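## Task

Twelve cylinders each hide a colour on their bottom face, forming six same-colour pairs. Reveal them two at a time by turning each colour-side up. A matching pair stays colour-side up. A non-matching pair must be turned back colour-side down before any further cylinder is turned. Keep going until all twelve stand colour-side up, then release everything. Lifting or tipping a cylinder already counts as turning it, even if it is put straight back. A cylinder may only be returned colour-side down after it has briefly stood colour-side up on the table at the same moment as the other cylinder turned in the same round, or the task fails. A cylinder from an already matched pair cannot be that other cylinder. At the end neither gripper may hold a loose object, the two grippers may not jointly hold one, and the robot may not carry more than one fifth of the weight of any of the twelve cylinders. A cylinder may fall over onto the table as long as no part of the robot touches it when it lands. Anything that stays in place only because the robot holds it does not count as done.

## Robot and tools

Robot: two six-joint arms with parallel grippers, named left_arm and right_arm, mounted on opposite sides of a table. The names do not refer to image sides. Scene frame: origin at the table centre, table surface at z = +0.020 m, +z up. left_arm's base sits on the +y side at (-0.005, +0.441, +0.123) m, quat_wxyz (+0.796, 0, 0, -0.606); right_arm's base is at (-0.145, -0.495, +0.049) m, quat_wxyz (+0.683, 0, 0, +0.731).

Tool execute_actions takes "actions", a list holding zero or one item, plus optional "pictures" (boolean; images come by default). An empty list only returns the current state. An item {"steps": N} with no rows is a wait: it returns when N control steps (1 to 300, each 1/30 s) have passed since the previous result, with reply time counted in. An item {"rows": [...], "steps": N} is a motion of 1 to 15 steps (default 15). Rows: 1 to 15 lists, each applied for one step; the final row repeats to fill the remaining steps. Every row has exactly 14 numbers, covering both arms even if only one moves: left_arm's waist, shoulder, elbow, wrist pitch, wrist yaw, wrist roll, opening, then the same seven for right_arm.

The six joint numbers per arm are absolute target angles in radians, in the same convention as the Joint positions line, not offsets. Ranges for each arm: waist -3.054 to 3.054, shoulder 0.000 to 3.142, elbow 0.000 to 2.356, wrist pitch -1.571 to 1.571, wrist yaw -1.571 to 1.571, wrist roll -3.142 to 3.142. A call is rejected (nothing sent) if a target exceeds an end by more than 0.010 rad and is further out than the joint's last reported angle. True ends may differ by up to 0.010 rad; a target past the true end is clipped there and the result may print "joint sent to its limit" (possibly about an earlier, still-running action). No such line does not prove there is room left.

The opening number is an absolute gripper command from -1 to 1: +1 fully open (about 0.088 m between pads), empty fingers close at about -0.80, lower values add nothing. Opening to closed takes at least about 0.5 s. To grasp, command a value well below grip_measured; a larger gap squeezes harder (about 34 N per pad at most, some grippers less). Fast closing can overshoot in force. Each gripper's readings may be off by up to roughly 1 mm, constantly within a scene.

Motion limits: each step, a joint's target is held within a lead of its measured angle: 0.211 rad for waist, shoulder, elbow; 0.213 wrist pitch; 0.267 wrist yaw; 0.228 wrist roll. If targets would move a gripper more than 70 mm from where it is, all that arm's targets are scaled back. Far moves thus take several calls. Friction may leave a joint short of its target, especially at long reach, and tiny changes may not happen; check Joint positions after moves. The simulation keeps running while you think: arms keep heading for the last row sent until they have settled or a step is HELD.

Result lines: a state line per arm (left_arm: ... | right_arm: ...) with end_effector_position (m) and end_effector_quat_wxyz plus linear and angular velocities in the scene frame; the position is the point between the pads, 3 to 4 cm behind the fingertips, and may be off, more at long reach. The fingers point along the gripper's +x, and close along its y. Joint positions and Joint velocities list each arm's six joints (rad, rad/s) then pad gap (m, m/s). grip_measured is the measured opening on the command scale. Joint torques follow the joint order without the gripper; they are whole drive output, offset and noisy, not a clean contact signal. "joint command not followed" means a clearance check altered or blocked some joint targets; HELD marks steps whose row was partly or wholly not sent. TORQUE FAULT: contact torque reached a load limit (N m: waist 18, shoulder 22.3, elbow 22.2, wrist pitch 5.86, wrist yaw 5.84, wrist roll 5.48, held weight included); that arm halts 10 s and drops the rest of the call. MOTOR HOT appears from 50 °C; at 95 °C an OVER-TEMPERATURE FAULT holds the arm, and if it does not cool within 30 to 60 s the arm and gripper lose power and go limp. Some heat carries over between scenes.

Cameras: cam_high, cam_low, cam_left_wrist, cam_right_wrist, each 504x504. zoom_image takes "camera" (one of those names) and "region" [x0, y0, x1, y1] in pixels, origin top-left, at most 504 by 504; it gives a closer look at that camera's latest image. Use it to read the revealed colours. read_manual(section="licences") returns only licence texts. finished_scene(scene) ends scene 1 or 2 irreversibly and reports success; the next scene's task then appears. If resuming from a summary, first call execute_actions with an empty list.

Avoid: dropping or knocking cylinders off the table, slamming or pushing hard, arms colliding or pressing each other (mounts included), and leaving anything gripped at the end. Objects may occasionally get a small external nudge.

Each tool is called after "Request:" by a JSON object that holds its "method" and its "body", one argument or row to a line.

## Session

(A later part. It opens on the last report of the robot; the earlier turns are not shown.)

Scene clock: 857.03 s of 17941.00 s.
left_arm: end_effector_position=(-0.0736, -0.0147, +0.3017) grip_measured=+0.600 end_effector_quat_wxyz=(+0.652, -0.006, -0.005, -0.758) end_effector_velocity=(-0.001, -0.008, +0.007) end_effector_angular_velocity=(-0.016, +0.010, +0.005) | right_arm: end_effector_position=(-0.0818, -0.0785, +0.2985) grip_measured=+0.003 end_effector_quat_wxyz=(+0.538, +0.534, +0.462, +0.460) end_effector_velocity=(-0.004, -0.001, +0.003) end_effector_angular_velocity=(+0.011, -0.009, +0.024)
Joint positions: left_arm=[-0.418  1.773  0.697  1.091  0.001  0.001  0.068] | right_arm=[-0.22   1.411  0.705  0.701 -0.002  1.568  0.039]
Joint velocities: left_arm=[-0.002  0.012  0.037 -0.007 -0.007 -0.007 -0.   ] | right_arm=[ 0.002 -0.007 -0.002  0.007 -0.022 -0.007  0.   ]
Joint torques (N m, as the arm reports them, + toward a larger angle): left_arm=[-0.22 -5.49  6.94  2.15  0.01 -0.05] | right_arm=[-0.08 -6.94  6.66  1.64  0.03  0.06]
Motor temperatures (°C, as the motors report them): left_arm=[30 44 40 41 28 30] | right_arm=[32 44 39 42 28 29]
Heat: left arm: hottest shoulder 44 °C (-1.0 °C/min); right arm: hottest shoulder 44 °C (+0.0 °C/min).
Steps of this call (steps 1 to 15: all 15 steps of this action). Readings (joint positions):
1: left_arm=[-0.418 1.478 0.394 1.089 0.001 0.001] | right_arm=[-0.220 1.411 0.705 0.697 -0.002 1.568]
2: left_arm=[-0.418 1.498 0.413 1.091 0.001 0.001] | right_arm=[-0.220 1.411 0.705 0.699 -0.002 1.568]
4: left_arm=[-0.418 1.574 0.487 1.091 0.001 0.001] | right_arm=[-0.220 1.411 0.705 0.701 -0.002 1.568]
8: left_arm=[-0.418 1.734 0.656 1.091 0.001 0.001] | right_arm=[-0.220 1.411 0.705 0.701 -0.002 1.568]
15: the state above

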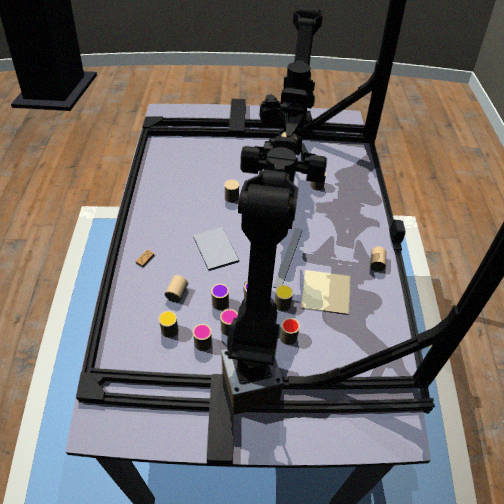

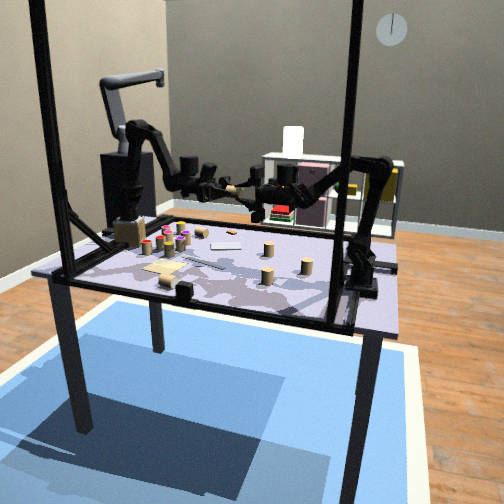

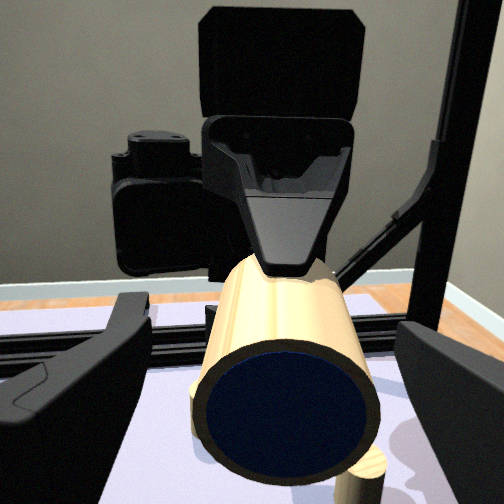

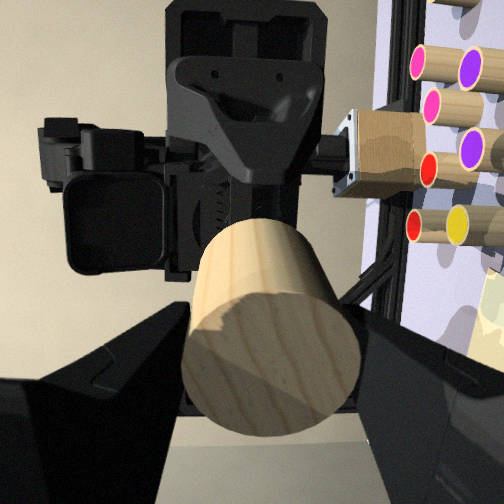

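Request:
{"method": "execute_actions", "body": {
  "actions": [
    {"rows":[[-0.42,1.78,0.705,1.093,0,0,0.45,-0.227,1.404,0.70,0.704,0,1.571,-0.3],[-0.42,1.78,0.705,1.093,0,0,0.35,-0.227,1.404,0.70,0.704,0,1.571,-0.3],[-0.42,1.78,0.705,1.093,0,0,0.25,-0.227,1.404,0.70,0.704,0,1.571,-0.3],[-0.42,1.78,0.705,1.093,0,0,0.2,-0.227,1.404,0.70,0.704,0,1.571,-0.3],[-0.42,1.78,0.705,1.093,0,0,0.15,-0.227,1.404,0.70,0.704,0,1.571,-0.3],[-0.42,1.78,0.705,1.093,0,0,0.1,-0.227,1.404,0.70,0.704,0,1.571,-0.3],[-0.42,1.78,0.705,1.093,0,0,0.06,-0.227,1.404,0.70,0.704,0,1.571,-0.3],[-0.42,1.78,0.705,1.093,0,0,0.03,-0.227,1.404,0.70,0.704,0,1.571,-0.3],[-0.42,1.78,0.705,1.093,0,0,-0.05,-0.227,1.404,0.70,0.704,0,1.571,-0.3],[-0.42,1.78,0.705,1.093,0,0,-0.15,-0.227,1.404,0.70,0.704,0,1.571,-0.3],[-0.42,1.78,0.705,1.093,0,0,-0.3,-0.227,1.404,0.70,0.704,0,1.571,-0.3]],"steps":14}
  ],
  "pictures": false
}}

Request:
{"method": "execute_actions", "body": {
  "actions": [
    {"rows":[[-0.42,1.78,0.705,1.093,0,0,-0.3,-0.227,1.404,0.70,0.704,0,1.571,0.6]],"steps":7}
  ],
  "pictures": false
}}

Request:
{"method": "execute_actions", "body": {
  "actions": [
    {"rows":[[-0.42,1.71,0.63,1.093,0,0,-0.3,-0.227,1.404,0.70,0.704,0,1.571,0.6],[-0.42,1.635,0.55,1.093,0,0,-0.3,-0.227,1.404,0.70,0.704,0,1.571,0.6],[-0.42,1.555,0.47,1.093,0,0,-0.3,-0.227,1.404,0.70,0.704,0,1.571,0.6],[-0.42,1.477,0.39,1.09,0,0,-0.3,-0.227,1.404,0.70,0.704,0,1.571,0.6]],"steps":9}
  ],
  "pictures": false
}}

Request:
{"method": "execute_actions", "body": {
  "actions": [
    {"rows":[[-0.3,1.1,0.8,-1.037,0,0,-0.3,-0.47,1.2,1.2,-1.244,0,0,0.28]],"steps":15}
  ],
  "pictures": false
}}

Request:
{"method": "execute_actions", "body": {
  "actions": [
    {"rows":[[-0.3,1.3,1.1,-1.037,0,0,-0.3,-0.47,1.2,1.2,-1.244,0,0,0.28]],"steps":15}
  ],
  "pictures": false
}}

Request:
{"method": "execute_actions", "body": {
  "actions": [
    {"rows":[[-0.3,1.8,1.55,-1.037,0,0,-0.3,-0.47,1.358,1.031,-1.244,0,0,0.28]],"steps":10}
  ],
  "pictures": false
}}

Request:
{"method": "execute_actions", "body": {
  "actions": [
    {"rows":[[-0.3,2.123,1.589,-1.037,0,0,-0.3,-0.47,1.358,1.031,-1.244,0,0,0.28]],"steps":13}
  ],
  "pictures": false
}}

Request:
{"method": "execute_actions", "body": {
  "actions": [
    {"rows":[[-0.3,2.133,1.576,-1.014,0,0,-0.3,-0.47,1.368,0.987,-1.19,0,0,0.28],[-0.3,2.143,1.563,-0.991,0,0,-0.3,-0.47,1.379,0.942,-1.135,0,0,0.28],[-0.3,2.153,1.55,-0.968,0,0,-0.3,-0.47,1.39,0.898,-1.08,0,0,0.28],[-0.3,2.164,1.537,-0.944,0,0,-0.3,-0.47,1.40,0.854,-1.025,0,0,0.28],[-0.3,2.175,1.524,-0.92,0,0,-0.3,-0.47,1.40,0.854,-1.025,0,0,0.28]],"steps":15}
  ]
}}

Scene clock: 868.70 s of 17941.00 s.
left_arm: end_effector_position=(-0.0738, -0.0156, +0.3018) grip_measured=+0.031 end_effector_quat_wxyz=(+0.653, -0.006, -0.006, -0.758) end_effector_velocity=(+0.002, +0.002, +0.002) end_effector_angular_velocity=(-0.008, -0.006, +0.020) | right_arm: end_effector_position=(-0.0802, -0.0790, +0.2983) grip_measured=+0.003 end_effector_quat_wxyz=(+0.539, +0.535, +0.461, +0.459) end_effector_velocity=(-0.000, -0.001, +0.001) end_effector_angular_velocity=(+0.006, -0.008, +0.015)
Joint positions: left_arm=[-0.418  1.776  0.701  1.091  0.     0.001  0.041] | right_arm=[-0.224  1.411  0.703  0.701 -0.002  1.568  0.039]
Joint velocities: left_arm=[-0.002 -0.007 -0.007  0.007 -0.022  0.007 -0.   ] | right_arm=[-0.007 -0.002 -0.002  0.007 -0.022 -0.007 -0.   ]
Joint torques (N m, as the arm reports them, + toward a larger angle): left_arm=[-0.17 -6.07  6.59  2.13  0.03 -0.04] | right_arm=[-0.21 -6.84  6.82  1.64  0.02  0.04]
Motor temperatures (°C, as the motors report them): left_arm=[30 45 40 42 28 30] | right_arm=[32 43 39 44 28 29]
Heat: left arm: hottest shoulder 45 °C (+1.0 °C/min); right arm: hottest wrist pitch 44 °C (+1.0 °C/min).
Steps of this call (steps 1 to 15: the robot went on to your last target; steps 16 to 336: nothing new was sent; steps 337 to 350: all 14 steps of this action). Readings (joint positions):
337: left_arm=[-0.418 1.776 0.701 1.091 0.001 0.001] | right_arm=[-0.221 1.411 0.703 0.701 -0.002 1.568]
338: left_arm=[-0.418 1.776 0.701 1.091 0.001 0.001] | right_arm=[-0.221 1.411 0.703 0.701 -0.002 1.568]
340: left_arm=[-0.418 1.776 0.701 1.091 0.001 0.001] | right_arm=[-0.223 1.411 0.703 0.701 -0.002 1.568]
344: left_arm=[-0.418 1.776 0.701 1.091 0.001 0.001] | right_arm=[-0.224 1.411 0.703 0.701 -0.002 1.568]
350: the state above

Scene clock: 868.93 s of 17941.00 s.
left_arm: end_effector_position=(-0.0740, -0.0156, +0.3018) grip_measured=+0.031 end_effector_quat_wxyz=(+0.652, -0.006, -0.006, -0.758) end_effector_velocity=(+0.000, +0.002, -0.001) end_effector_angular_velocity=(+0.008, +0.006, +0.005) | right_arm: end_effector_position=(-0.0802, -0.0790, +0.2985) grip_measured=+0.496 end_effector_quat_wxyz=(+0.539, +0.535, +0.461, +0.459) end_effector_velocity=(-0.000, -0.001, -0.002) end_effector_angular_velocity=(-0.008, -0.006, +0.005)
Joint positions: left_arm=[-0.419  1.776  0.701  1.091  0.     0.001  0.041] | right_arm=[-0.224  1.411  0.703  0.702 -0.002  1.569  0.063]
Joint velocities: left_arm=[-0.002 -0.007 -0.007 -0.007 -0.007 -0.007 -0.   ] | right_arm=[-0.002 -0.002 -0.002 -0.007 -0.007 -0.007  0.174]
Joint torques (N m, as the arm reports them, + toward a larger angle): left_arm=[-0.17 -6.    6.59  2.14  0.03 -0.05] | right_arm=[-0.23 -6.85  6.73  1.55  0.04  0.05]
Motor temperatures (°C, as the motors report them): left_arm=[30 45 40 43 28 30] | right_arm=[32 43 39 44 28 29]
Heat: left arm: hottest shoulder 45 °C (+1.0 °C/min); right arm: hottest wrist pitch 44 °C (+1.0 °C/min).
Steps of this call (steps 1 to 7: all 7 steps of this action). Readings (joint positions):
1: left_arm=[-0.419 1.776 0.701 1.091 0.000 0.001] | right_arm=[-0.224 1.411 0.703 0.701 -0.002 1.568]
2: left_arm=[-0.419 1.776 0.701 1.091 0.000 0.001] | right_arm=[-0.224 1.411 0.703 0.701 -0.003 1.568]
4: left_arm=[-0.419 1.776 0.701 1.091 0.000 0.001] | right_arm=[-0.224 1.411 0.703 0.702 -0.002 1.569]
7: the state above

Scene clock: 869.23 s of 17941.00 s.
left_arm: end_effector_position=(-0.0629, +0.0583, +0.3017) grip_measured=+0.032 end_effector_quat_wxyz=(+0.652, -0.001, -0.001, -0.758) end_effector_velocity=(+0.011, +0.056, -0.016) end_effector_angular_velocity=(+0.040, -0.013, +0.020) | right_arm: end_effector_position=(-0.0802, -0.0790, +0.2985) grip_measured=+0.598 end_effector_quat_wxyz=(+0.539, +0.535, +0.461, +0.459) end_effector_velocity=(-0.002, +0.000, -0.004) end_effector_angular_velocity=(-0.013, -0.005, +0.020)
Joint positions: left_arm=[-0.419  1.5    0.413  1.09   0.     0.001  0.041] | right_arm=[-0.224  1.411  0.703  0.702 -0.002  1.569  0.068]
Joint velocities: left_arm=[-0.002 -0.203 -0.222 -0.022 -0.022  0.007  0.   ] | right_arm=[-0.002  0.002 -0.002 -0.007 -0.022 -0.007  0.001]
Joint torques (N m, as the arm reports them, + toward a larger angle): left_arm=[-0.15 -5.12  5.59  2.02  0.03 -0.05] | right_arm=[-0.27 -6.86  6.9   1.54  0.04  0.03]
Motor temperatures (°C, as the motors report them): left_arm=[30 45 40 43 28 30] | right_arm=[32 43 39 44 28 29]
Heat: left arm: hottest shoulder 45 °C (+1.0 °C/min); right arm: hottest wrist pitch 44 °C (+1.0 °C/min).
Steps of this call (steps 1 to 9: all 9 steps of this action). Readings (joint positions):
1: left_arm=[-0.419 1.769 0.693 1.091 0.000 0.001] | right_arm=[-0.224 1.411 0.703 0.702 -0.002 1.569]
2: left_arm=[-0.419 1.747 0.666 1.091 0.000 0.001] | right_arm=[-0.224 1.411 0.703 0.702 -0.002 1.569]
4: left_arm=[-0.419 1.650 0.557 1.089 -0.000 0.001] | right_arm=[-0.224 1.411 0.703 0.702 -0.002 1.569]
8: left_arm=[-0.419 1.509 0.421 1.090 0.000 0.001] | right_arm=[-0.224 1.411 0.703 0.702 -0.002 1.569]
9: the state above

Scene clock: 869.73 s of 17941.00 s.
left_arm: end_effector_position=(-0.0185, +0.0728, +0.4684) grip_measured=+0.031 end_effector_quat_wxyz=(+0.693, -0.034, -0.033, -0.720) end_effector_velocity=(+0.001, -0.012, -0.328) end_effector_angular_velocity=(+1.667, -0.064, +0.001) | right_arm: end_effector_position=(+0.0039, -0.1394, +0.4599) grip_measured=+0.281 end_effector_quat_wxyz=(+0.760, +0.340, +0.219, +0.509) end_effector_velocity=(-0.028, -0.086, -0.150) end_effector_angular_velocity=(-1.925, -1.392, -0.040)
Joint positions: left_arm=[-0.303  1.094  0.801  0.387  0.005  0.     0.041] | right_arm=[-0.466  1.193  1.19   0.015 -0.001  0.832  0.053]
Joint velocities: left_arm=[ 0.007 -0.105  0.081 -1.853  0.007  0.007 -0.   ] | right_arm=[-0.022 -0.242  0.344 -1.824 -0.007 -2.029 -0.001]
Joint torques (N m, as the arm reports them, + toward a larger angle): left_arm=[ 0.21 -1.89  6.81  1.16 -0.13 -0.05] | right_arm=[-0.25 -2.08  5.8   0.54  0.   -0.1 ]
Motor temperatures (°C, as the motors report them): left_arm=[30 45 40 43 28 30] | right_arm=[32 43 39 44 28 29]
Heat: left arm: hottest shoulder 45 °C (+1.0 °C/min); right arm: hottest wrist pitch 44 °C (+1.0 °C/min).
Steps of this call (steps 1 to 15: all 15 steps of this action). Readings (joint positions):
1: left_arm=[-0.412 1.480 0.425 1.052 0.004 0.000] | right_arm=[-0.233 1.399 0.715 0.673 -0.009 1.547]
2: left_arm=[-0.395 1.456 0.448 0.998 0.004 0.000] | right_arm=[-0.256 1.385 0.731 0.635 -0.010 1.515]
4: left_arm=[-0.361 1.400 0.509 0.932 0.004 0.000] | right_arm=[-0.314 1.349 0.777 0.577 -0.006 1.451]
8: left_arm=[-0.326 1.263 0.648 0.786 0.005 0.000] | right_arm=[-0.412 1.272 0.922 0.416 -0.002 1.280]
15: the state above

Scene clock: 870.23 s of 17941.00 s.
left_arm: end_effector_position=(-0.0181, +0.0820, +0.3389) grip_measured=+0.031 end_effector_quat_wxyz=(+0.644, +0.266, +0.258, -0.669) end_effector_velocity=(+0.009, +0.276, -0.300) end_effector_angular_velocity=(+1.872, -0.072, -0.002) | right_arm: end_effector_position=(-0.0287, -0.2182, +0.2857) grip_measured=+0.280 end_effector_quat_wxyz=(+0.750, -0.235, +0.377, +0.491) end_effector_velocity=(-0.128, -0.302, -0.249) end_effector_angular_velocity=(-1.806, +0.562, +0.253)
Joint positions: left_arm=[-0.303  1.296  1.089 -0.552  0.005  0.     0.04 ] | right_arm=[-0.467  1.198  1.202 -0.925 -0.001  0.027  0.053]
Joint velocities: left_arm=[-0.002  0.022  0.002 -1.853 -0.007  0.007  0.   ] | right_arm=[-0.002 -0.002 -0.002 -1.883 -0.007 -0.315 -0.   ]
Joint torques (N m, as the arm reports them, + toward a larger angle): left_arm=[ 0.17 -4.38  9.01  1.69 -0.13 -0.04] | right_arm=[-0.22 -4.08  6.98  0.84 -0.01 -0.09]
Motor temperatures (°C, as the motors report them): left_arm=[30 45 40 43 28 30] | right_arm=[32 43 39 44 28 29]
Heat: left arm: hottest shoulder 45 °C (+1.0 °C/min); right arm: hottest wrist pitch 44 °C (+2.0 °C/min).
Steps of this call (steps 1 to 15: all 15 steps of this action). Readings (joint positions):
1: left_arm=[-0.303 1.120 0.832 0.310 0.005 0.000] | right_arm=[-0.466 1.187 1.198 -0.046 -0.001 0.766]
2: left_arm=[-0.303 1.168 0.887 0.249 0.005 0.000] | right_arm=[-0.466 1.186 1.201 -0.107 -0.001 0.699]
4: left_arm=[-0.303 1.261 0.997 0.129 0.005 0.000] | right_arm=[-0.467 1.189 1.202 -0.239 -0.001 0.564]
8: left_arm=[-0.303 1.294 1.071 -0.120 0.005 0.000] | right_arm=[-0.467 1.198 1.202 -0.490 -0.001 0.298]
15: the state above

Scene clock: 870.57 s of 17941.00 s.
left_arm: end_effector_position=(-0.0191, +0.0505, +0.2743) grip_measured=+0.030 end_effector_quat_wxyz=(+0.560, +0.423, +0.411, -0.582) end_effector_velocity=(+0.003, +0.035, -0.209) end_effector_angular_velocity=(+0.910, -0.053, -0.003) | right_arm: end_effector_position=(-0.0607, -0.2940, +0.1696) grip_measured=+0.280 end_effector_quat_wxyz=(+0.593, -0.387, +0.587, +0.392) end_effector_velocity=(-0.012, -0.027, -0.005) end_effector_angular_velocity=(-0.130, +0.062, +0.034)
Joint positions: left_arm=[-0.303  1.769  1.516 -1.009  0.005  0.001  0.04 ] | right_arm=[-0.467  1.359  1.028 -1.228 -0.001  0.004  0.053]
Joint velocities: left_arm=[-0.002  0.603  0.139 -0.447 -0.022  0.007 -0.004] | right_arm=[-0.002  0.007 -0.012 -0.125 -0.007 -0.037 -0.   ]
Joint torques (N m, as the arm reports them, + toward a larger angle): left_arm=[ 0.22 -8.67  9.34  0.87 -0.15 -0.04] | right_arm=[-0.22 -5.26  6.72  0.04  0.01 -0.1 ]
Motor temperatures (°C, as the motors report them): left_arm=[30 45 40 43 28 30] | right_arm=[32 43 39 44 28 29]
Heat: left arm: hottest shoulder 45 °C (+1.0 °C/min); right arm: hottest wrist pitch 44 °C (+2.0 °C/min).
Steps of this call (steps 1 to 10: all 10 steps of this action). Readings (joint positions):
1: left_arm=[-0.303 1.326 1.119 -0.639 0.005 0.000] | right_arm=[-0.467 1.206 1.190 -0.967 -0.001 0.022]
2: left_arm=[-0.303 1.376 1.174 -0.703 0.005 0.000] | right_arm=[-0.467 1.216 1.173 -0.997 -0.001 0.019]
4: left_arm=[-0.303 1.499 1.303 -0.803 0.005 0.000] | right_arm=[-0.467 1.262 1.131 -1.087 -0.001 0.013]
8: left_arm=[-0.303 1.713 1.491 -0.973 0.005 0.001] | right_arm=[-0.467 1.352 1.037 -1.214 -0.001 0.005]
10: the state above

Scene clock: 871.00 s of 17941.00 s.
left_arm: end_effector_position=(-0.0191, +0.0452, +0.1535) grip_measured=+0.029 end_effector_quat_wxyz=(+0.485, +0.513, +0.499, -0.503) end_effector_velocity=(-0.001, -0.038, +0.059) end_effector_angular_velocity=(-0.203, -0.001, +0.019) | right_arm: end_effector_position=(-0.0618, -0.2967, +0.1697) grip_measured=+0.280 end_effector_quat_wxyz=(+0.589, -0.390, +0.591, +0.390) end_effector_velocity=(-0.000, -0.001, +0.002) end_effector_angular_velocity=(+0.005, +0.006, -0.000)
Joint positions: left_arm=[-0.302  2.134  1.578 -1.038  0.005  0.001  0.04 ] | right_arm=[-0.467  1.359  1.029 -1.242 -0.001  0.003  0.053]
Joint velocities: left_arm=[-0.002 -0.095  0.1    0.007 -0.007 -0.022 -0.   ] | right_arm=[-0.007 -0.007  0.002 -0.007 -0.007 -0.007 -0.   ]
Joint torques (N m, as the arm reports them, + toward a larger angle): left_arm=[ 0.23 -9.19  6.72  0.52 -0.15 -0.06] | right_arm=[-0.21 -4.82  6.53  0.   -0.01 -0.07]
Motor temperatures (°C, as the motors report them): left_arm=[30 45 40 43 28 30] | right_arm=[32 43 39 44 28 29]
Heat: left arm: hottest shoulder 45 °C (+1.0 °C/min); right arm: hottest wrist pitch 44 °C (+2.0 °C/min).
Steps of this call (steps 1 to 13: all 13 steps of this action). Readings (joint positions):
1: left_arm=[-0.303 1.809 1.528 -1.031 0.005 0.001] | right_arm=[-0.467 1.359 1.028 -1.231 -0.001 0.004]
2: left_arm=[-0.303 1.852 1.549 -1.034 0.005 0.001] | right_arm=[-0.467 1.359 1.028 -1.234 -0.001 0.004]
4: left_arm=[-0.302 1.953 1.582 -1.019 0.005 0.001] | right_arm=[-0.467 1.359 1.028 -1.240 -0.001 0.003]
8: left_arm=[-0.302 2.110 1.579 -1.035 0.005 0.001] | right_arm=[-0.467 1.359 1.028 -1.242 -0.001 0.003]
13: the state above

Scene clock: 871.50 s of 17941.00 s.
left_arm: end_effector_position=(-0.0193, +0.0391, +0.1265) grip_measured=+0.028 end_effector_quat_wxyz=(+0.491, +0.506, +0.492, -0.510) end_effector_velocity=(-0.002, +0.001, -0.000) end_effector_angular_velocity=(+0.007, -0.008, +0.000) | right_arm: end_effector_position=(-0.0613, -0.2955, +0.1207) grip_measured=+0.280 end_effector_quat_wxyz=(+0.591, -0.389, +0.588, +0.391) end_effector_velocity=(-0.003, +0.002, -0.000) end_effector_angular_velocity=(+0.015, +0.017, +0.025)
Joint positions: left_arm=[-0.302  2.173  1.526 -0.922  0.005  0.001  0.04 ] | right_arm=[-0.467  1.397  0.86  -1.029 -0.001  0.003  0.053]
Joint velocities: left_arm=[-0.007  0.002  0.002 -0.007 -0.007 -0.007  0.   ] | right_arm=[ 0.002 -0.002 -0.002  0.007 -0.022 -0.022 -0.   ]
Joint torques (N m, as the arm reports them, + toward a larger angle): left_arm=[ 0.2  -8.6   5.61  0.51 -0.14 -0.07] | right_arm=[-0.25 -4.55  5.43  0.28 -0.02 -0.08]
Motor temperatures (°C, as the motors report them): left_arm=[30 45 40 42 28 30] | right_arm=[32 43 39 44 28 29]
Heat: left arm: hottest shoulder 45 °C (+1.0 °C/min); right arm: hottest wrist pitch 44 °C (+1.0 °C/min).
Steps of this call (steps 1 to 15: all 15 steps of this action). Readings (joint positions):
1: left_arm=[-0.302 2.132 1.580 -1.034 0.005 0.001] | right_arm=[-0.467 1.359 1.024 -1.234 -0.001 0.003]
2: left_arm=[-0.302 2.132 1.580 -1.023 0.005 0.001] | right_arm=[-0.467 1.359 1.011 -1.206 -0.001 0.003]
4: left_arm=[-0.302 2.135 1.570 -0.988 0.005 0.001] | right_arm=[-0.467 1.364 0.958 -1.125 -0.001 0.003]
8: left_arm=[-0.302 2.159 1.539 -0.937 0.005 0.001] | right_arm=[-0.467 1.394 0.869 -1.052 -0.001 0.003]
15: the state above

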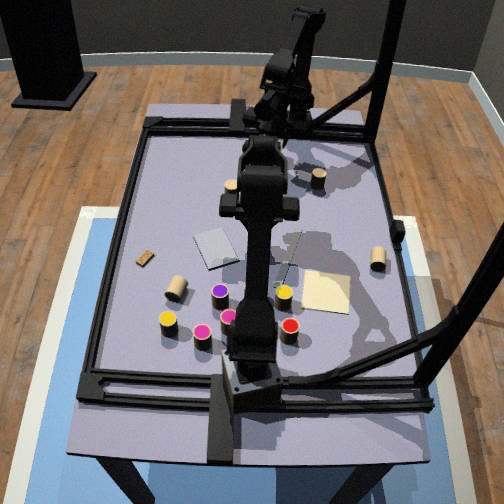

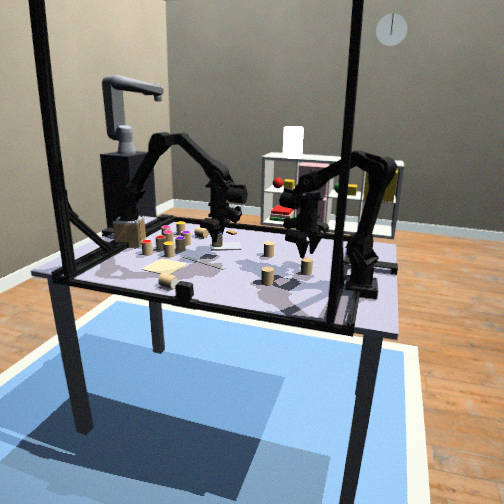

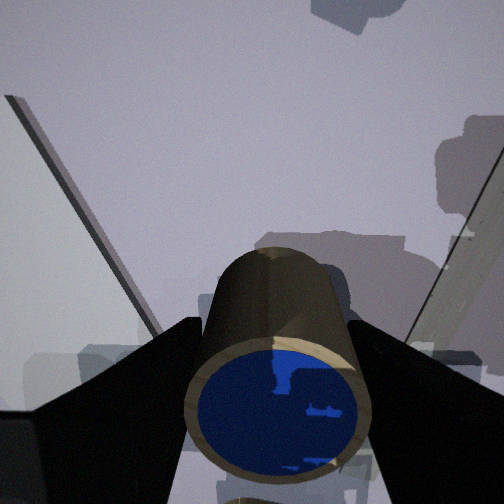

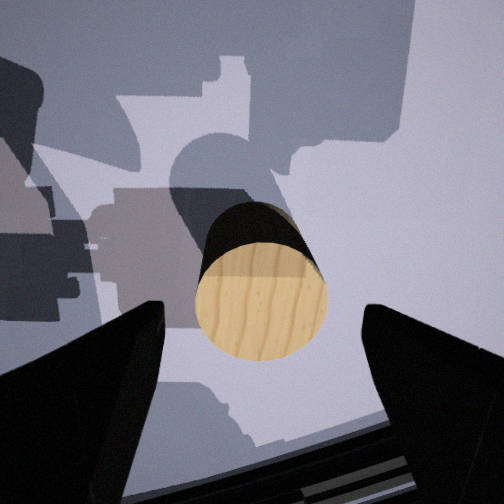

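Request:
{"method": "execute_actions", "body": {
  "actions": [
    {"rows":[[-0.3,2.186,1.511,-0.895,0,0,-0.3,-0.47,1.417,0.827,-0.985,0,0,0.28],[-0.3,2.197,1.499,-0.87,0,0,-0.3,-0.47,1.434,0.80,-0.945,0,0,0.28],[-0.3,2.208,1.487,-0.845,0,0,-0.3,-0.47,1.45,0.772,-0.904,0,0,0.28],[-0.3,2.219,1.476,-0.82,0,0,-0.3,-0.47,1.467,0.745,-0.864,0,0,0.28],[-0.3,2.228,1.466,-0.80,0,0,-0.3,-0.47,1.467,0.745,-0.864,0,0,0.28],[-0.3,2.236,1.458,-0.79,0,0,-0.3,-0.47,1.467,0.745,-0.864,0,0,0.28]],"steps":15}
  ],
  "pictures": false
}}

Request:
{"method": "execute_actions", "body": {
  "actions": [
    {"rows":[[-0.3,2.236,1.458,-0.79,0,0,0,-0.47,1.467,0.745,-0.864,0,0,0.22],[-0.3,2.236,1.458,-0.79,0,0,0.1,-0.47,1.467,0.745,-0.864,0,0,0.15],[-0.3,2.236,1.458,-0.79,0,0,0.2,-0.47,1.467,0.745,-0.864,0,0,0.1],[-0.3,2.236,1.458,-0.79,0,0,0.3,-0.47,1.467,0.745,-0.864,0,0,0.06],[-0.3,2.236,1.458,-0.79,0,0,0.35,-0.47,1.467,0.745,-0.864,0,0,0.03],[-0.3,2.236,1.458,-0.79,0,0,0.35,-0.47,1.467,0.745,-0.864,0,0,-0.05],[-0.3,2.214,1.482,-0.83,0,0,0.35,-0.47,1.467,0.745,-0.864,0,0,-0.15],[-0.3,2.19,1.508,-0.88,0,0,0.35,-0.47,1.467,0.745,-0.864,0,0,-0.3],[-0.3,2.168,1.534,-0.93,0,0,0.35,-0.47,1.467,0.745,-0.864,0,0,-0.3],[-0.3,2.145,1.56,-0.98,0,0,0.35,-0.47,1.467,0.745,-0.864,0,0,-0.3],[-0.3,2.123,1.589,-1.037,0,0,0.35,-0.47,1.467,0.745,-0.864,0,0,-0.3]],"steps":11}
  ],
  "pictures": false
}}

Request:
{"method": "execute_actions", "body": {
  "actions": [
    {"rows":[[-0.3,2.123,1.589,-1.037,0,0,0.35,-0.47,1.434,0.80,-0.94,0,0,-0.3],[-0.3,2.123,1.589,-1.037,0,0,0.35,-0.47,1.40,0.854,-1.02,0,0,-0.3],[-0.3,2.123,1.589,-1.037,0,0,0.35,-0.47,1.386,0.913,-1.1,0,0,-0.3],[-0.3,2.123,1.589,-1.037,0,0,0.35,-0.47,1.372,0.972,-1.17,0,0,-0.3],[-0.3,1.95,1.57,-1.037,0,0,0.35,-0.47,1.358,1.031,-1.244,0,0,-0.3],[-0.3,1.95,1.57,-1.037,0,0,0.35,-0.47,1.33,1.1,-1.244,0,0,-0.3],[-0.3,1.95,1.57,-1.037,0,0,0.35,-0.47,1.33,1.1,-1.244,0,0,-0.3],[-0.3,1.6,1.4,-1.037,0,0,0.35,-0.47,1.33,1.1,-1.244,0,0,-0.3]],"steps":14}
  ],
  "pictures": false
}}

Request:
{"method": "execute_actions", "body": {
  "actions": [
    {"rows":[[-0.42,1.0,0.7,-0.6,0,0,0.6,-0.222,1.3,1.3,0,0,1.571,-0.3]],"steps":10}
  ],
  "pictures": false
}}

Request:
{"method": "execute_actions", "body": {
  "actions": [
    {"rows":[[-0.42,1.0,0.5,0.5,0,0,0.6,-0.222,1.3,1.3,0,0,1.571,-0.3]],"steps":15}
  ],
  "pictures": false
}}

Request:
{"method": "execute_actions", "body": {
  "actions": [
    {"rows":[[-0.42,1.477,0.39,1.09,0,0,0.6,-0.222,1.404,0.70,0.704,0,1.571,-0.3]],"steps":15}
  ],
  "pictures": false
}}

Request:
{"method": "execute_actions", "body": {
  "actions": [
    {"rows":[[-0.42,1.477,0.39,1.09,0,0,0.6,-0.222,1.404,0.70,0.704,0,1.571,-0.3]],"steps":7}
  ],
  "pictures": false
}}

Request:
{"method": "execute_actions", "body": {
  "actions": [
    {"rows":[[-0.42,1.53,0.44,1.093,0,0,0.6,-0.222,1.404,0.70,0.704,0,1.571,-0.3],[-0.42,1.58,0.495,1.093,0,0,0.6,-0.222,1.404,0.70,0.704,0,1.571,-0.3],[-0.42,1.635,0.55,1.093,0,0,0.6,-0.222,1.404,0.70,0.704,0,1.571,-0.3],[-0.42,1.69,0.60,1.093,0,0,0.6,-0.222,1.404,0.70,0.704,0,1.571,-0.3],[-0.42,1.74,0.655,1.093,0,0,0.6,-0.222,1.404,0.70,0.704,0,1.571,-0.3],[-0.42,1.783,0.708,1.093,0,0,0.6,-0.222,1.404,0.70,0.704,0,1.571,-0.3]],"steps":15}
  ]
}}

Scene clock: 886.93 s of 17941.00 s.
left_arm: end_effector_position=(-0.0191, +0.0406, +0.0874) grip_measured=+0.019 end_effector_quat_wxyz=(+0.491, +0.506, +0.492, -0.510) end_effector_velocity=(-0.002, -0.007, -0.001) end_effector_angular_velocity=(-0.031, +0.008, +0.005) | right_arm: end_effector_position=(-0.0622, -0.2978, +0.0824) grip_measured=+0.280 end_effector_quat_wxyz=(+0.588, -0.391, +0.592, +0.389) end_effector_velocity=(+0.002, +0.001, +0.001) end_effector_angular_velocity=(+0.008, -0.011, +0.020)
Joint positions: left_arm=[-0.302  2.236  1.459 -0.792  0.005  0.     0.04 ] | right_arm=[-0.468  1.46   0.75  -0.867 -0.001  0.003  0.053]
Joint velocities: left_arm=[-0.002  0.002 -0.002  0.037  0.007 -0.007  0.   ] | right_arm=[-0.002 -0.007 -0.002  0.007  0.007 -0.022 -0.   ]
Joint torques (N m, as the arm reports them, + toward a larger angle): left_arm=[ 0.14 -8.83  5.4   0.49 -0.13 -0.05] | right_arm=[-0.21 -4.11  5.14  0.28 -0.01 -0.05]
Motor temperatures (°C, as the motors report them): left_arm=[30 49 40 41 28 30] | right_arm=[32 41 39 42 28 29]
Heat: left arm: hottest shoulder 49 °C (+4.0 °C/min); right arm: hottest wrist pitch 42 °C (-2.0 °C/min).
Steps of this call (steps 1 to 15: the robot went on to your last target; steps 16 to 448: nothing new was sent; steps 449 to 463: all 15 steps of this action). Readings (joint positions):
449: left_arm=[-0.302 2.173 1.524 -0.917 0.005 0.000] | right_arm=[-0.468 1.398 0.856 -1.019 -0.001 0.003]
450: left_arm=[-0.302 2.175 1.520 -0.905 0.005 0.000] | right_arm=[-0.468 1.400 0.847 -0.998 -0.001 0.003]
452: left_arm=[-0.302 2.182 1.507 -0.866 0.005 0.000] | right_arm=[-0.468 1.417 0.815 -0.938 -0.001 0.003]
456: left_arm=[-0.302 2.216 1.476 -0.810 0.005 0.000] | right_arm=[-0.468 1.457 0.757 -0.886 -0.001 0.003]
463: the state above

Scene clock: 887.30 s of 17941.00 s.
left_arm: end_effector_position=(-0.0188, +0.0484, +0.1129) grip_measured=+0.332 end_effector_quat_wxyz=(+0.478, +0.519, +0.505, -0.496) end_effector_velocity=(+0.001, +0.025, +0.333) end_effector_angular_velocity=(+0.202, -0.015, +0.019) | right_arm: end_effector_position=(-0.0621, -0.2975, +0.0824) grip_measured=+0.003 end_effector_quat_wxyz=(+0.588, -0.391, +0.592, +0.389) end_effector_velocity=(-0.001, -0.002, -0.000) end_effector_angular_velocity=(-0.004, +0.010, +0.019)
Joint positions: left_arm=[-0.302  2.202  1.515 -0.933  0.005  0.     0.055] | right_arm=[-0.468  1.46   0.75  -0.866 -0.001  0.003  0.039]
Joint velocities: left_arm=[-0.002 -0.486  0.637 -1.326 -0.007 -0.022  0.01 ] | right_arm=[-0.002 -0.002 -0.002 -0.007 -0.007 -0.022 -0.   ]
Joint torques (N m, as the arm reports them, + toward a larger angle): left_arm=[  0.15 -12.64   8.61   0.39  -0.13  -0.05] | right_arm=[-0.15 -4.21  5.13  0.22  0.   -0.05]
Motor temperatures (°C, as the motors report them): left_arm=[30 50 40 40 28 30] | right_arm=[32 41 39 42 28 29]
Heat: left arm: hottest shoulder 50 °C (+5.1 °C/min); right arm: hottest wrist pitch 42 °C (-2.0 °C/min). Fold the left arm in close to its base before you think long.
MOTOR HOT: a motor of the left arm reached 50 °C. Now the hottest motor of the left arm, joint 2 (shoulder), reports 50 °C. The temperature limit of the motors' drives, at which the controller stops that arm, is 95 °C. To cool a motor, set the load down, stop pushing, or move to a pose that needs little force.
Steps of this call (steps 1 to 11: all 11 steps of this action). Readings (joint positions):
1: left_arm=[-0.302 2.236 1.459 -0.791 0.005 0.000] | right_arm=[-0.468 1.460 0.750 -0.867 -0.001 0.003]
2: left_arm=[-0.302 2.236 1.459 -0.791 0.005 0.000] | right_arm=[-0.468 1.460 0.750 -0.866 -0.001 0.003]
4: left_arm=[-0.302 2.236 1.459 -0.791 0.005 0.000] | right_arm=[-0.468 1.460 0.750 -0.866 -0.001 0.003]
8: left_arm=[-0.302 2.232 1.470 -0.819 0.005 0.000] | right_arm=[-0.468 1.460 0.750 -0.866 -0.001 0.003]
11: the state above

Scene clock: 887.77 s of 17941.00 s.
left_arm: end_effector_position=(-0.0177, +0.0823, +0.2772) grip_measured=+0.350 end_effector_quat_wxyz=(+0.555, +0.431, +0.419, -0.576) end_effector_velocity=(+0.002, +0.045, +0.384) end_effector_angular_velocity=(-1.199, +0.034, +0.007) | right_arm: end_effector_position=(-0.0561, -0.2832, +0.1927) grip_measured=+0.003 end_effector_quat_wxyz=(+0.617, -0.370, +0.561, +0.409) end_effector_velocity=(-0.006, -0.013, -0.003) end_effector_angular_velocity=(-0.063, +0.034, +0.006)
Joint positions: left_arm=[-0.302  1.668  1.418 -1.039  0.005  0.     0.056] | right_arm=[-0.468  1.329  1.093 -1.238 -0.001  0.003  0.039]
Joint velocities: left_arm=[-0.002 -1.14  -0.022  0.081 -0.007 -0.007 -0.   ] | right_arm=[-0.002  0.002 -0.002 -0.066 -0.007 -0.007 -0.   ]
Joint torques (N m, as the arm reports them, + toward a larger angle): left_arm=[ 0.17 -4.71  5.35  1.09 -0.13 -0.04] | right_arm=[-0.22 -4.51  6.99  0.26 -0.02 -0.08]
Motor temperatures (°C, as the motors report them): left_arm=[30 50 40 40 28 30] | right_arm=[32 41 39 42 28 29]
Heat: left arm: hottest shoulder 50 °C (+5.0 °C/min); right arm: hottest wrist pitch 42 °C (-2.0 °C/min). Fold the left arm in close to its base before you think long.
MOTOR HOT: still on. Now the hottest motor of the left arm, joint 2 (shoulder), reports 50 °C; a drive's own limit is 95 °C.
Steps of this call (steps 1 to 14: all 14 steps of this action). Readings (joint positions):
1: left_arm=[-0.302 2.186 1.533 -0.968 0.005 0.000] | right_arm=[-0.468 1.460 0.755 -0.876 -0.001 0.003]
2: left_arm=[-0.302 2.167 1.550 -0.987 0.005 0.000] | right_arm=[-0.468 1.456 0.772 -0.918 -0.001 0.003]
4: left_arm=[-0.302 2.136 1.576 -1.008 0.005 0.000] | right_arm=[-0.468 1.434 0.835 -1.034 -0.001 0.003]
8: left_arm=[-0.302 1.992 1.543 -1.016 0.005 0.000] | right_arm=[-0.468 1.364 1.030 -1.186 -0.001 0.003]
14: the state above

Scene clock: 888.10 s of 17941.00 s.
left_arm: end_effector_position=(-0.0494, +0.1493, +0.3062) grip_measured=+0.594 end_effector_quat_wxyz=(+0.597, +0.306, +0.263, -0.694) end_effector_velocity=(+0.047, +0.324, -0.254) end_effector_angular_velocity=(+0.052, +0.003, -0.002) | right_arm: end_effector_position=(-0.0878, -0.1445, +0.3088) grip_measured=+0.003 end_effector_quat_wxyz=(+0.746, -0.049, +0.434, +0.503) end_effector_velocity=(+0.003, +0.296, +0.370) end_effector_angular_velocity=(+2.282, +1.074, -1.268)
Joint positions: left_arm=[-0.419  1.078  0.869 -0.621 -0.     0.     0.068] | right_arm=[-0.231  1.311  1.283 -0.742 -0.     0.533  0.039]
Joint velocities: left_arm=[-0.002 -1.38  -1.673  0.242  0.007 -0.007  0.003] | right_arm=[ 0.129 -0.051  0.144  1.883  0.007  2.    -0.   ]
Joint torques (N m, as the arm reports them, + toward a larger angle): left_arm=[-0.01 -0.62  4.6   1.65  0.03 -0.04] | right_arm=[-0.22 -6.25  7.94  1.16 -0.01  0.08]
Motor temperatures (°C, as the motors report them): left_arm=[30 50 40 40 28 30] | right_arm=[32 41 39 42 28 29]
Heat: left arm: hottest shoulder 50 °C (+5.0 °C/min); right arm: hottest wrist pitch 42 °C (-2.0 °C/min). Fold the left arm in close to its base before you think long.
MOTOR HOT: still on. Now the hottest motor of the left arm, joint 2 (shoulder), reports 50 °C; a drive's own limit is 95 °C.
Steps of this call (steps 1 to 10: all 10 steps of this action). Readings (joint positions):
1: left_arm=[-0.309 1.614 1.387 -0.984 -0.003 0.001] | right_arm=[-0.457 1.329 1.104 -1.232 0.006 0.029]
2: left_arm=[-0.334 1.552 1.332 -0.910 -0.007 0.001] | right_arm=[-0.424 1.330 1.123 -1.191 0.009 0.072]
4: left_arm=[-0.391 1.430 1.215 -0.798 -0.001 0.001] | right_arm=[-0.350 1.329 1.181 -1.097 0.005 0.158]
8: left_arm=[-0.419 1.188 0.984 -0.642 -0.000 0.000] | right_arm=[-0.248 1.315 1.267 -0.868 -0.000 0.400]
10: the state above

Scene clock: 888.60 s of 17941.00 s.
left_arm: end_effector_position=(-0.0555, +0.1089, +0.3373) grip_measured=+0.600 end_effector_quat_wxyz=(+0.648, +0.082, +0.071, -0.753) end_effector_velocity=(-0.012, -0.084, +0.391) end_effector_angular_velocity=(-1.817, +0.280, +0.006) | right_arm: end_effector_position=(-0.0807, -0.0856, +0.4570) grip_measured=+0.003 end_effector_quat_wxyz=(+0.567, +0.507, +0.449, +0.469) end_effector_velocity=(-0.000, -0.001, +0.039) end_effector_angular_velocity=(+0.317, +0.892, -0.026)
Joint positions: left_arm=[-0.419  1.006  0.503  0.286 -0.     0.     0.068] | right_arm=[-0.225  1.306  1.294 -0.021  0.     1.487  0.039]
Joint velocities: left_arm=[-0.002 -0.007 -0.007  1.839 -0.007 -0.007 -0.   ] | right_arm=[-0.002 -0.007 -0.002  0.168 -0.007  0.93   0.   ]
Joint torques (N m, as the arm reports them, + toward a larger angle): left_arm=[-0.08 -3.51  7.4   2.24  0.04 -0.04] | right_arm=[ 0.23 -6.4   8.33  1.55 -0.03  0.1 ]
Motor temperatures (°C, as the motors report them): left_arm=[30 50 40 41 28 30] | right_arm=[32 41 39 42 28 29]
Heat: left arm: hottest shoulder 50 °C (+5.0 °C/min); right arm: hottest wrist pitch 42 °C (-2.0 °C/min). Fold the left arm in close to its base before you think long.
MOTOR HOT: still on. Now the hottest motor of the left arm, joint 2 (shoulder), reports 50 °C; a drive's own limit is 95 °C.
Steps of this call (steps 1 to 15: all 15 steps of this action). Readings (joint positions):
1: left_arm=[-0.419 1.041 0.810 -0.578 -0.000 0.000] | right_arm=[-0.228 1.310 1.286 -0.680 -0.000 0.600]
2: left_arm=[-0.419 1.021 0.750 -0.506 -0.000 0.000] | right_arm=[-0.227 1.309 1.287 -0.619 -0.000 0.666]
4: left_arm=[-0.419 1.013 0.639 -0.379 -0.000 0.000] | right_arm=[-0.226 1.309 1.288 -0.496 0.000 0.799]
8: left_arm=[-0.419 1.013 0.510 -0.153 -0.000 0.000] | right_arm=[-0.225 1.309 1.288 -0.250 -0.000 1.062]
15: the state above

Scene clock: 889.10 s of 17941.00 s.
left_arm: end_effector_position=(-0.0621, +0.0648, +0.2987) grip_measured=+0.600 end_effector_quat_wxyz=(+0.652, +0.006, +0.005, -0.758) end_effector_velocity=(+0.000, +0.000, +0.037) end_effector_angular_velocity=(-0.166, +0.032, +0.005) | right_arm: end_effector_position=(-0.0798, -0.0786, +0.2916) grip_measured=+0.002 end_effector_quat_wxyz=(+0.547, +0.528, +0.469, +0.450) end_effector_velocity=(+0.000, +0.001, +0.090) end_effector_angular_velocity=(+0.431, -0.075, +0.005)
Joint positions: left_arm=[-0.419  1.468  0.391  1.062 -0.     0.     0.068] | right_arm=[-0.224  1.413  0.706  0.67  -0.     1.568  0.039]
Joint velocities: left_arm=[-0.002 -0.002 -0.002  0.168 -0.007 -0.007 -0.   ] | right_arm=[-0.002  0.002 -0.022  0.462 -0.007 -0.007  0.   ]
Joint torques (N m, as the arm reports them, + toward a larger angle): left_arm=[-0.05 -3.6   5.96  2.15  0.03 -0.02] | right_arm=[ 0.16 -7.26  7.2   1.81 -0.02  0.05]
Motor temperatures (°C, as the motors report them): left_arm=[30 49 40 41 28 30] | right_arm=[32 41 39 42 28 29]
Heat: left arm: hottest shoulder 49 °C (+4.0 °C/min); right arm: hottest wrist pitch 42 °C (-2.0 °C/min). Fold the left arm in close to its base before you think long.
MOTOR HOT: still on. Now the hottest motor of the left arm, joint 2 (shoulder), reports 49 °C; a drive's own limit is 95 °C.
Steps of this call (steps 1 to 15: all 15 steps of this action). Readings (joint positions):
1: left_arm=[-0.419 1.033 0.491 0.365 -0.000 0.000] | right_arm=[-0.225 1.311 1.274 0.022 0.000 1.508]
2: left_arm=[-0.419 1.074 0.481 0.443 -0.000 0.000] | right_arm=[-0.225 1.315 1.241 0.080 -0.000 1.520]
4: left_arm=[-0.419 1.190 0.448 0.553 -0.000 0.000] | right_arm=[-0.225 1.331 1.164 0.175 -0.000 1.540]
8: left_arm=[-0.419 1.421 0.392 0.778 -0.000 0.000] | right_arm=[-0.225 1.387 0.948 0.402 -0.000 1.561]
15: the state above

Scene clock: 889.33 s of 17941.00 s.
left_arm: end_effector_position=(-0.0622, +0.0645, +0.3029) grip_measured=+0.600 end_effector_quat_wxyz=(+0.652, -0.002, -0.002, -0.758) end_effector_velocity=(+0.000, +0.001, -0.002) end_effector_angular_velocity=(+0.008, +0.006, +0.005) | right_arm: end_effector_position=(-0.0798, -0.0787, +0.2982) grip_measured=+0.003 end_effector_quat_wxyz=(+0.540, +0.535, +0.461, +0.458) end_effector_velocity=(+0.002, -0.001, +0.017) end_effector_angular_velocity=(+0.078, -0.020, +0.000)
Joint positions: left_arm=[-0.419  1.471  0.391  1.085 -0.     0.     0.068] | right_arm=[-0.224  1.411  0.705  0.698 -0.     1.568  0.039]
Joint velocities: left_arm=[-0.002 -0.002 -0.002 -0.007 -0.007 -0.007  0.   ] | right_arm=[-0.007 -0.002 -0.002  0.081 -0.007 -0.007 -0.   ]
Joint torques (N m, as the arm reports them, + toward a larger angle): left_arm=[-0.07 -3.78  5.98  2.25  0.03 -0.03] | right_arm=[ 0.22 -6.9   6.63  1.67 -0.02  0.06]
Motor temperatures (°C, as the motors report them): left_arm=[30 49 40 41 28 30] | right_arm=[32 41 39 42 28 29]
Heat: left arm: hottest shoulder 49 °C (+4.1 °C/min); right arm: hottest wrist pitch 42 °C (-3.0 °C/min). Fold the left arm in close to its base before you think long.
MOTOR HOT: still on. Now the hottest motor of the left arm, joint 2 (shoulder), reports 49 °C; a drive's own limit is 95 °C.
Steps of this call (steps 1 to 7: all 7 steps of this action). Readings (joint positions):
1: left_arm=[-0.419 1.469 0.391 1.068 -0.000 0.000] | right_arm=[-0.224 1.413 0.706 0.684 -0.000 1.568]
2: left_arm=[-0.419 1.470 0.391 1.073 -0.000 0.000] | right_arm=[-0.224 1.412 0.705 0.692 -0.000 1.568]
4: left_arm=[-0.419 1.471 0.391 1.082 -0.000 0.000] | right_arm=[-0.224 1.411 0.705 0.695 -0.000 1.568]
7: the state above

Scene clock: 889.83 s of 17941.00 s.
left_arm: end_effector_position=(-0.0741, -0.0146, +0.3016) grip_measured=+0.600 end_effector_quat_wxyz=(+0.652, -0.006, -0.005, -0.758) end_effector_velocity=(+0.001, -0.008, +0.010) end_effector_angular_velocity=(-0.030, +0.012, +0.019) | right_arm: end_effector_position=(-0.0798, -0.0787, +0.2988) grip_measured=+0.003 end_effector_quat_wxyz=(+0.539, +0.536, +0.460, +0.459) end_effector_velocity=(-0.000, -0.001, +0.001) end_effector_angular_velocity=(+0.006, -0.008, +0.005)
Joint positions: left_arm=[-0.419  1.773  0.697  1.091 -0.     0.     0.068] | right_arm=[-0.224  1.411  0.705  0.701 -0.     1.568  0.039]
Joint velocities: left_arm=[-0.002  0.012  0.037  0.007 -0.022 -0.007  0.   ] | right_arm=[-0.002 -0.002 -0.002  0.007 -0.007 -0.007 -0.   ]
Joint torques (N m, as the arm reports them, + toward a larger angle): left_arm=[-0.03 -5.65  6.98  2.17  0.04 -0.03] | right_arm=[ 0.2  -6.94  6.68  1.64 -0.03  0.06]
Motor temperatures (°C, as the motors report them): left_arm=[30 49 40 41 28 30] | right_arm=[32 41 39 42 28 29]
Heat: left arm: hottest shoulder 49 °C (+4.0 °C/min); right arm: hottest wrist pitch 42 °C (-3.0 °C/min). Fold the left arm in close to its base before you think long.
MOTOR HOT: still on. Now the hottest motor of the left arm, joint 2 (shoulder), reports 49 °C; a drive's own limit is 95 °C.
Steps of this call (steps 1 to 15: all 15 steps of this action). Readings (joint positions):
1: left_arm=[-0.419 1.479 0.396 1.088 -0.000 0.000] | right_arm=[-0.224 1.411 0.705 0.700 -0.000 1.568]
2: left_arm=[-0.419 1.498 0.413 1.091 -0.000 0.000] | right_arm=[-0.224 1.411 0.705 0.701 -0.000 1.568]
4: left_arm=[-0.419 1.573 0.486 1.091 -0.000 0.000] | right_arm=[-0.224 1.411 0.705 0.701 -0.000 1.568]
8: left_arm=[-0.419 1.734 0.655 1.091 -0.000 0.000] | right_arm=[-0.224 1.411 0.705 0.701 -0.000 1.568]
15: the state above

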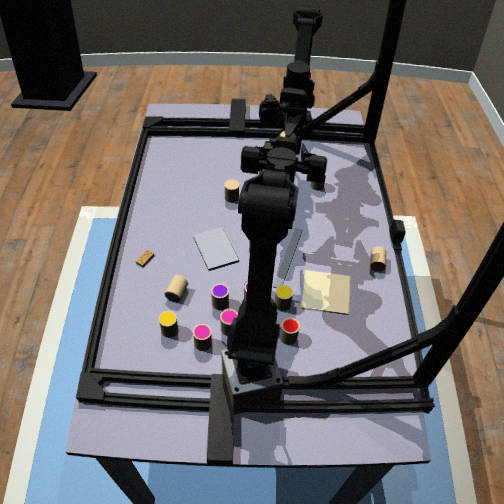

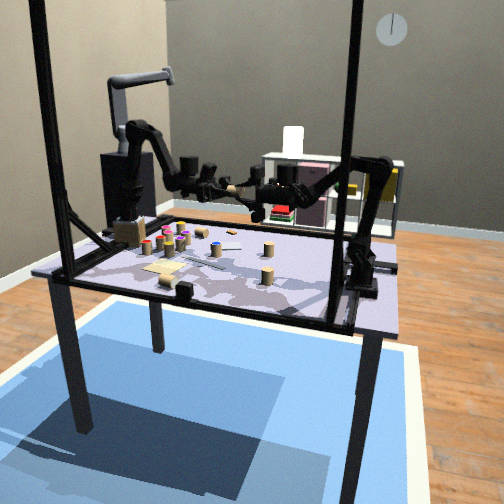

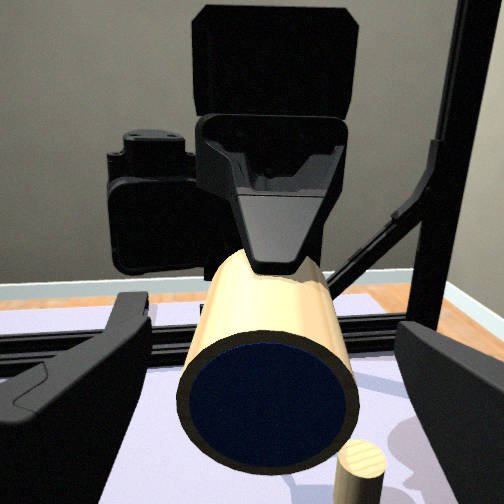

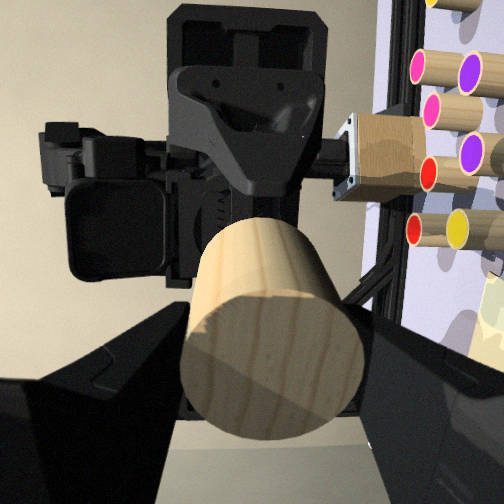

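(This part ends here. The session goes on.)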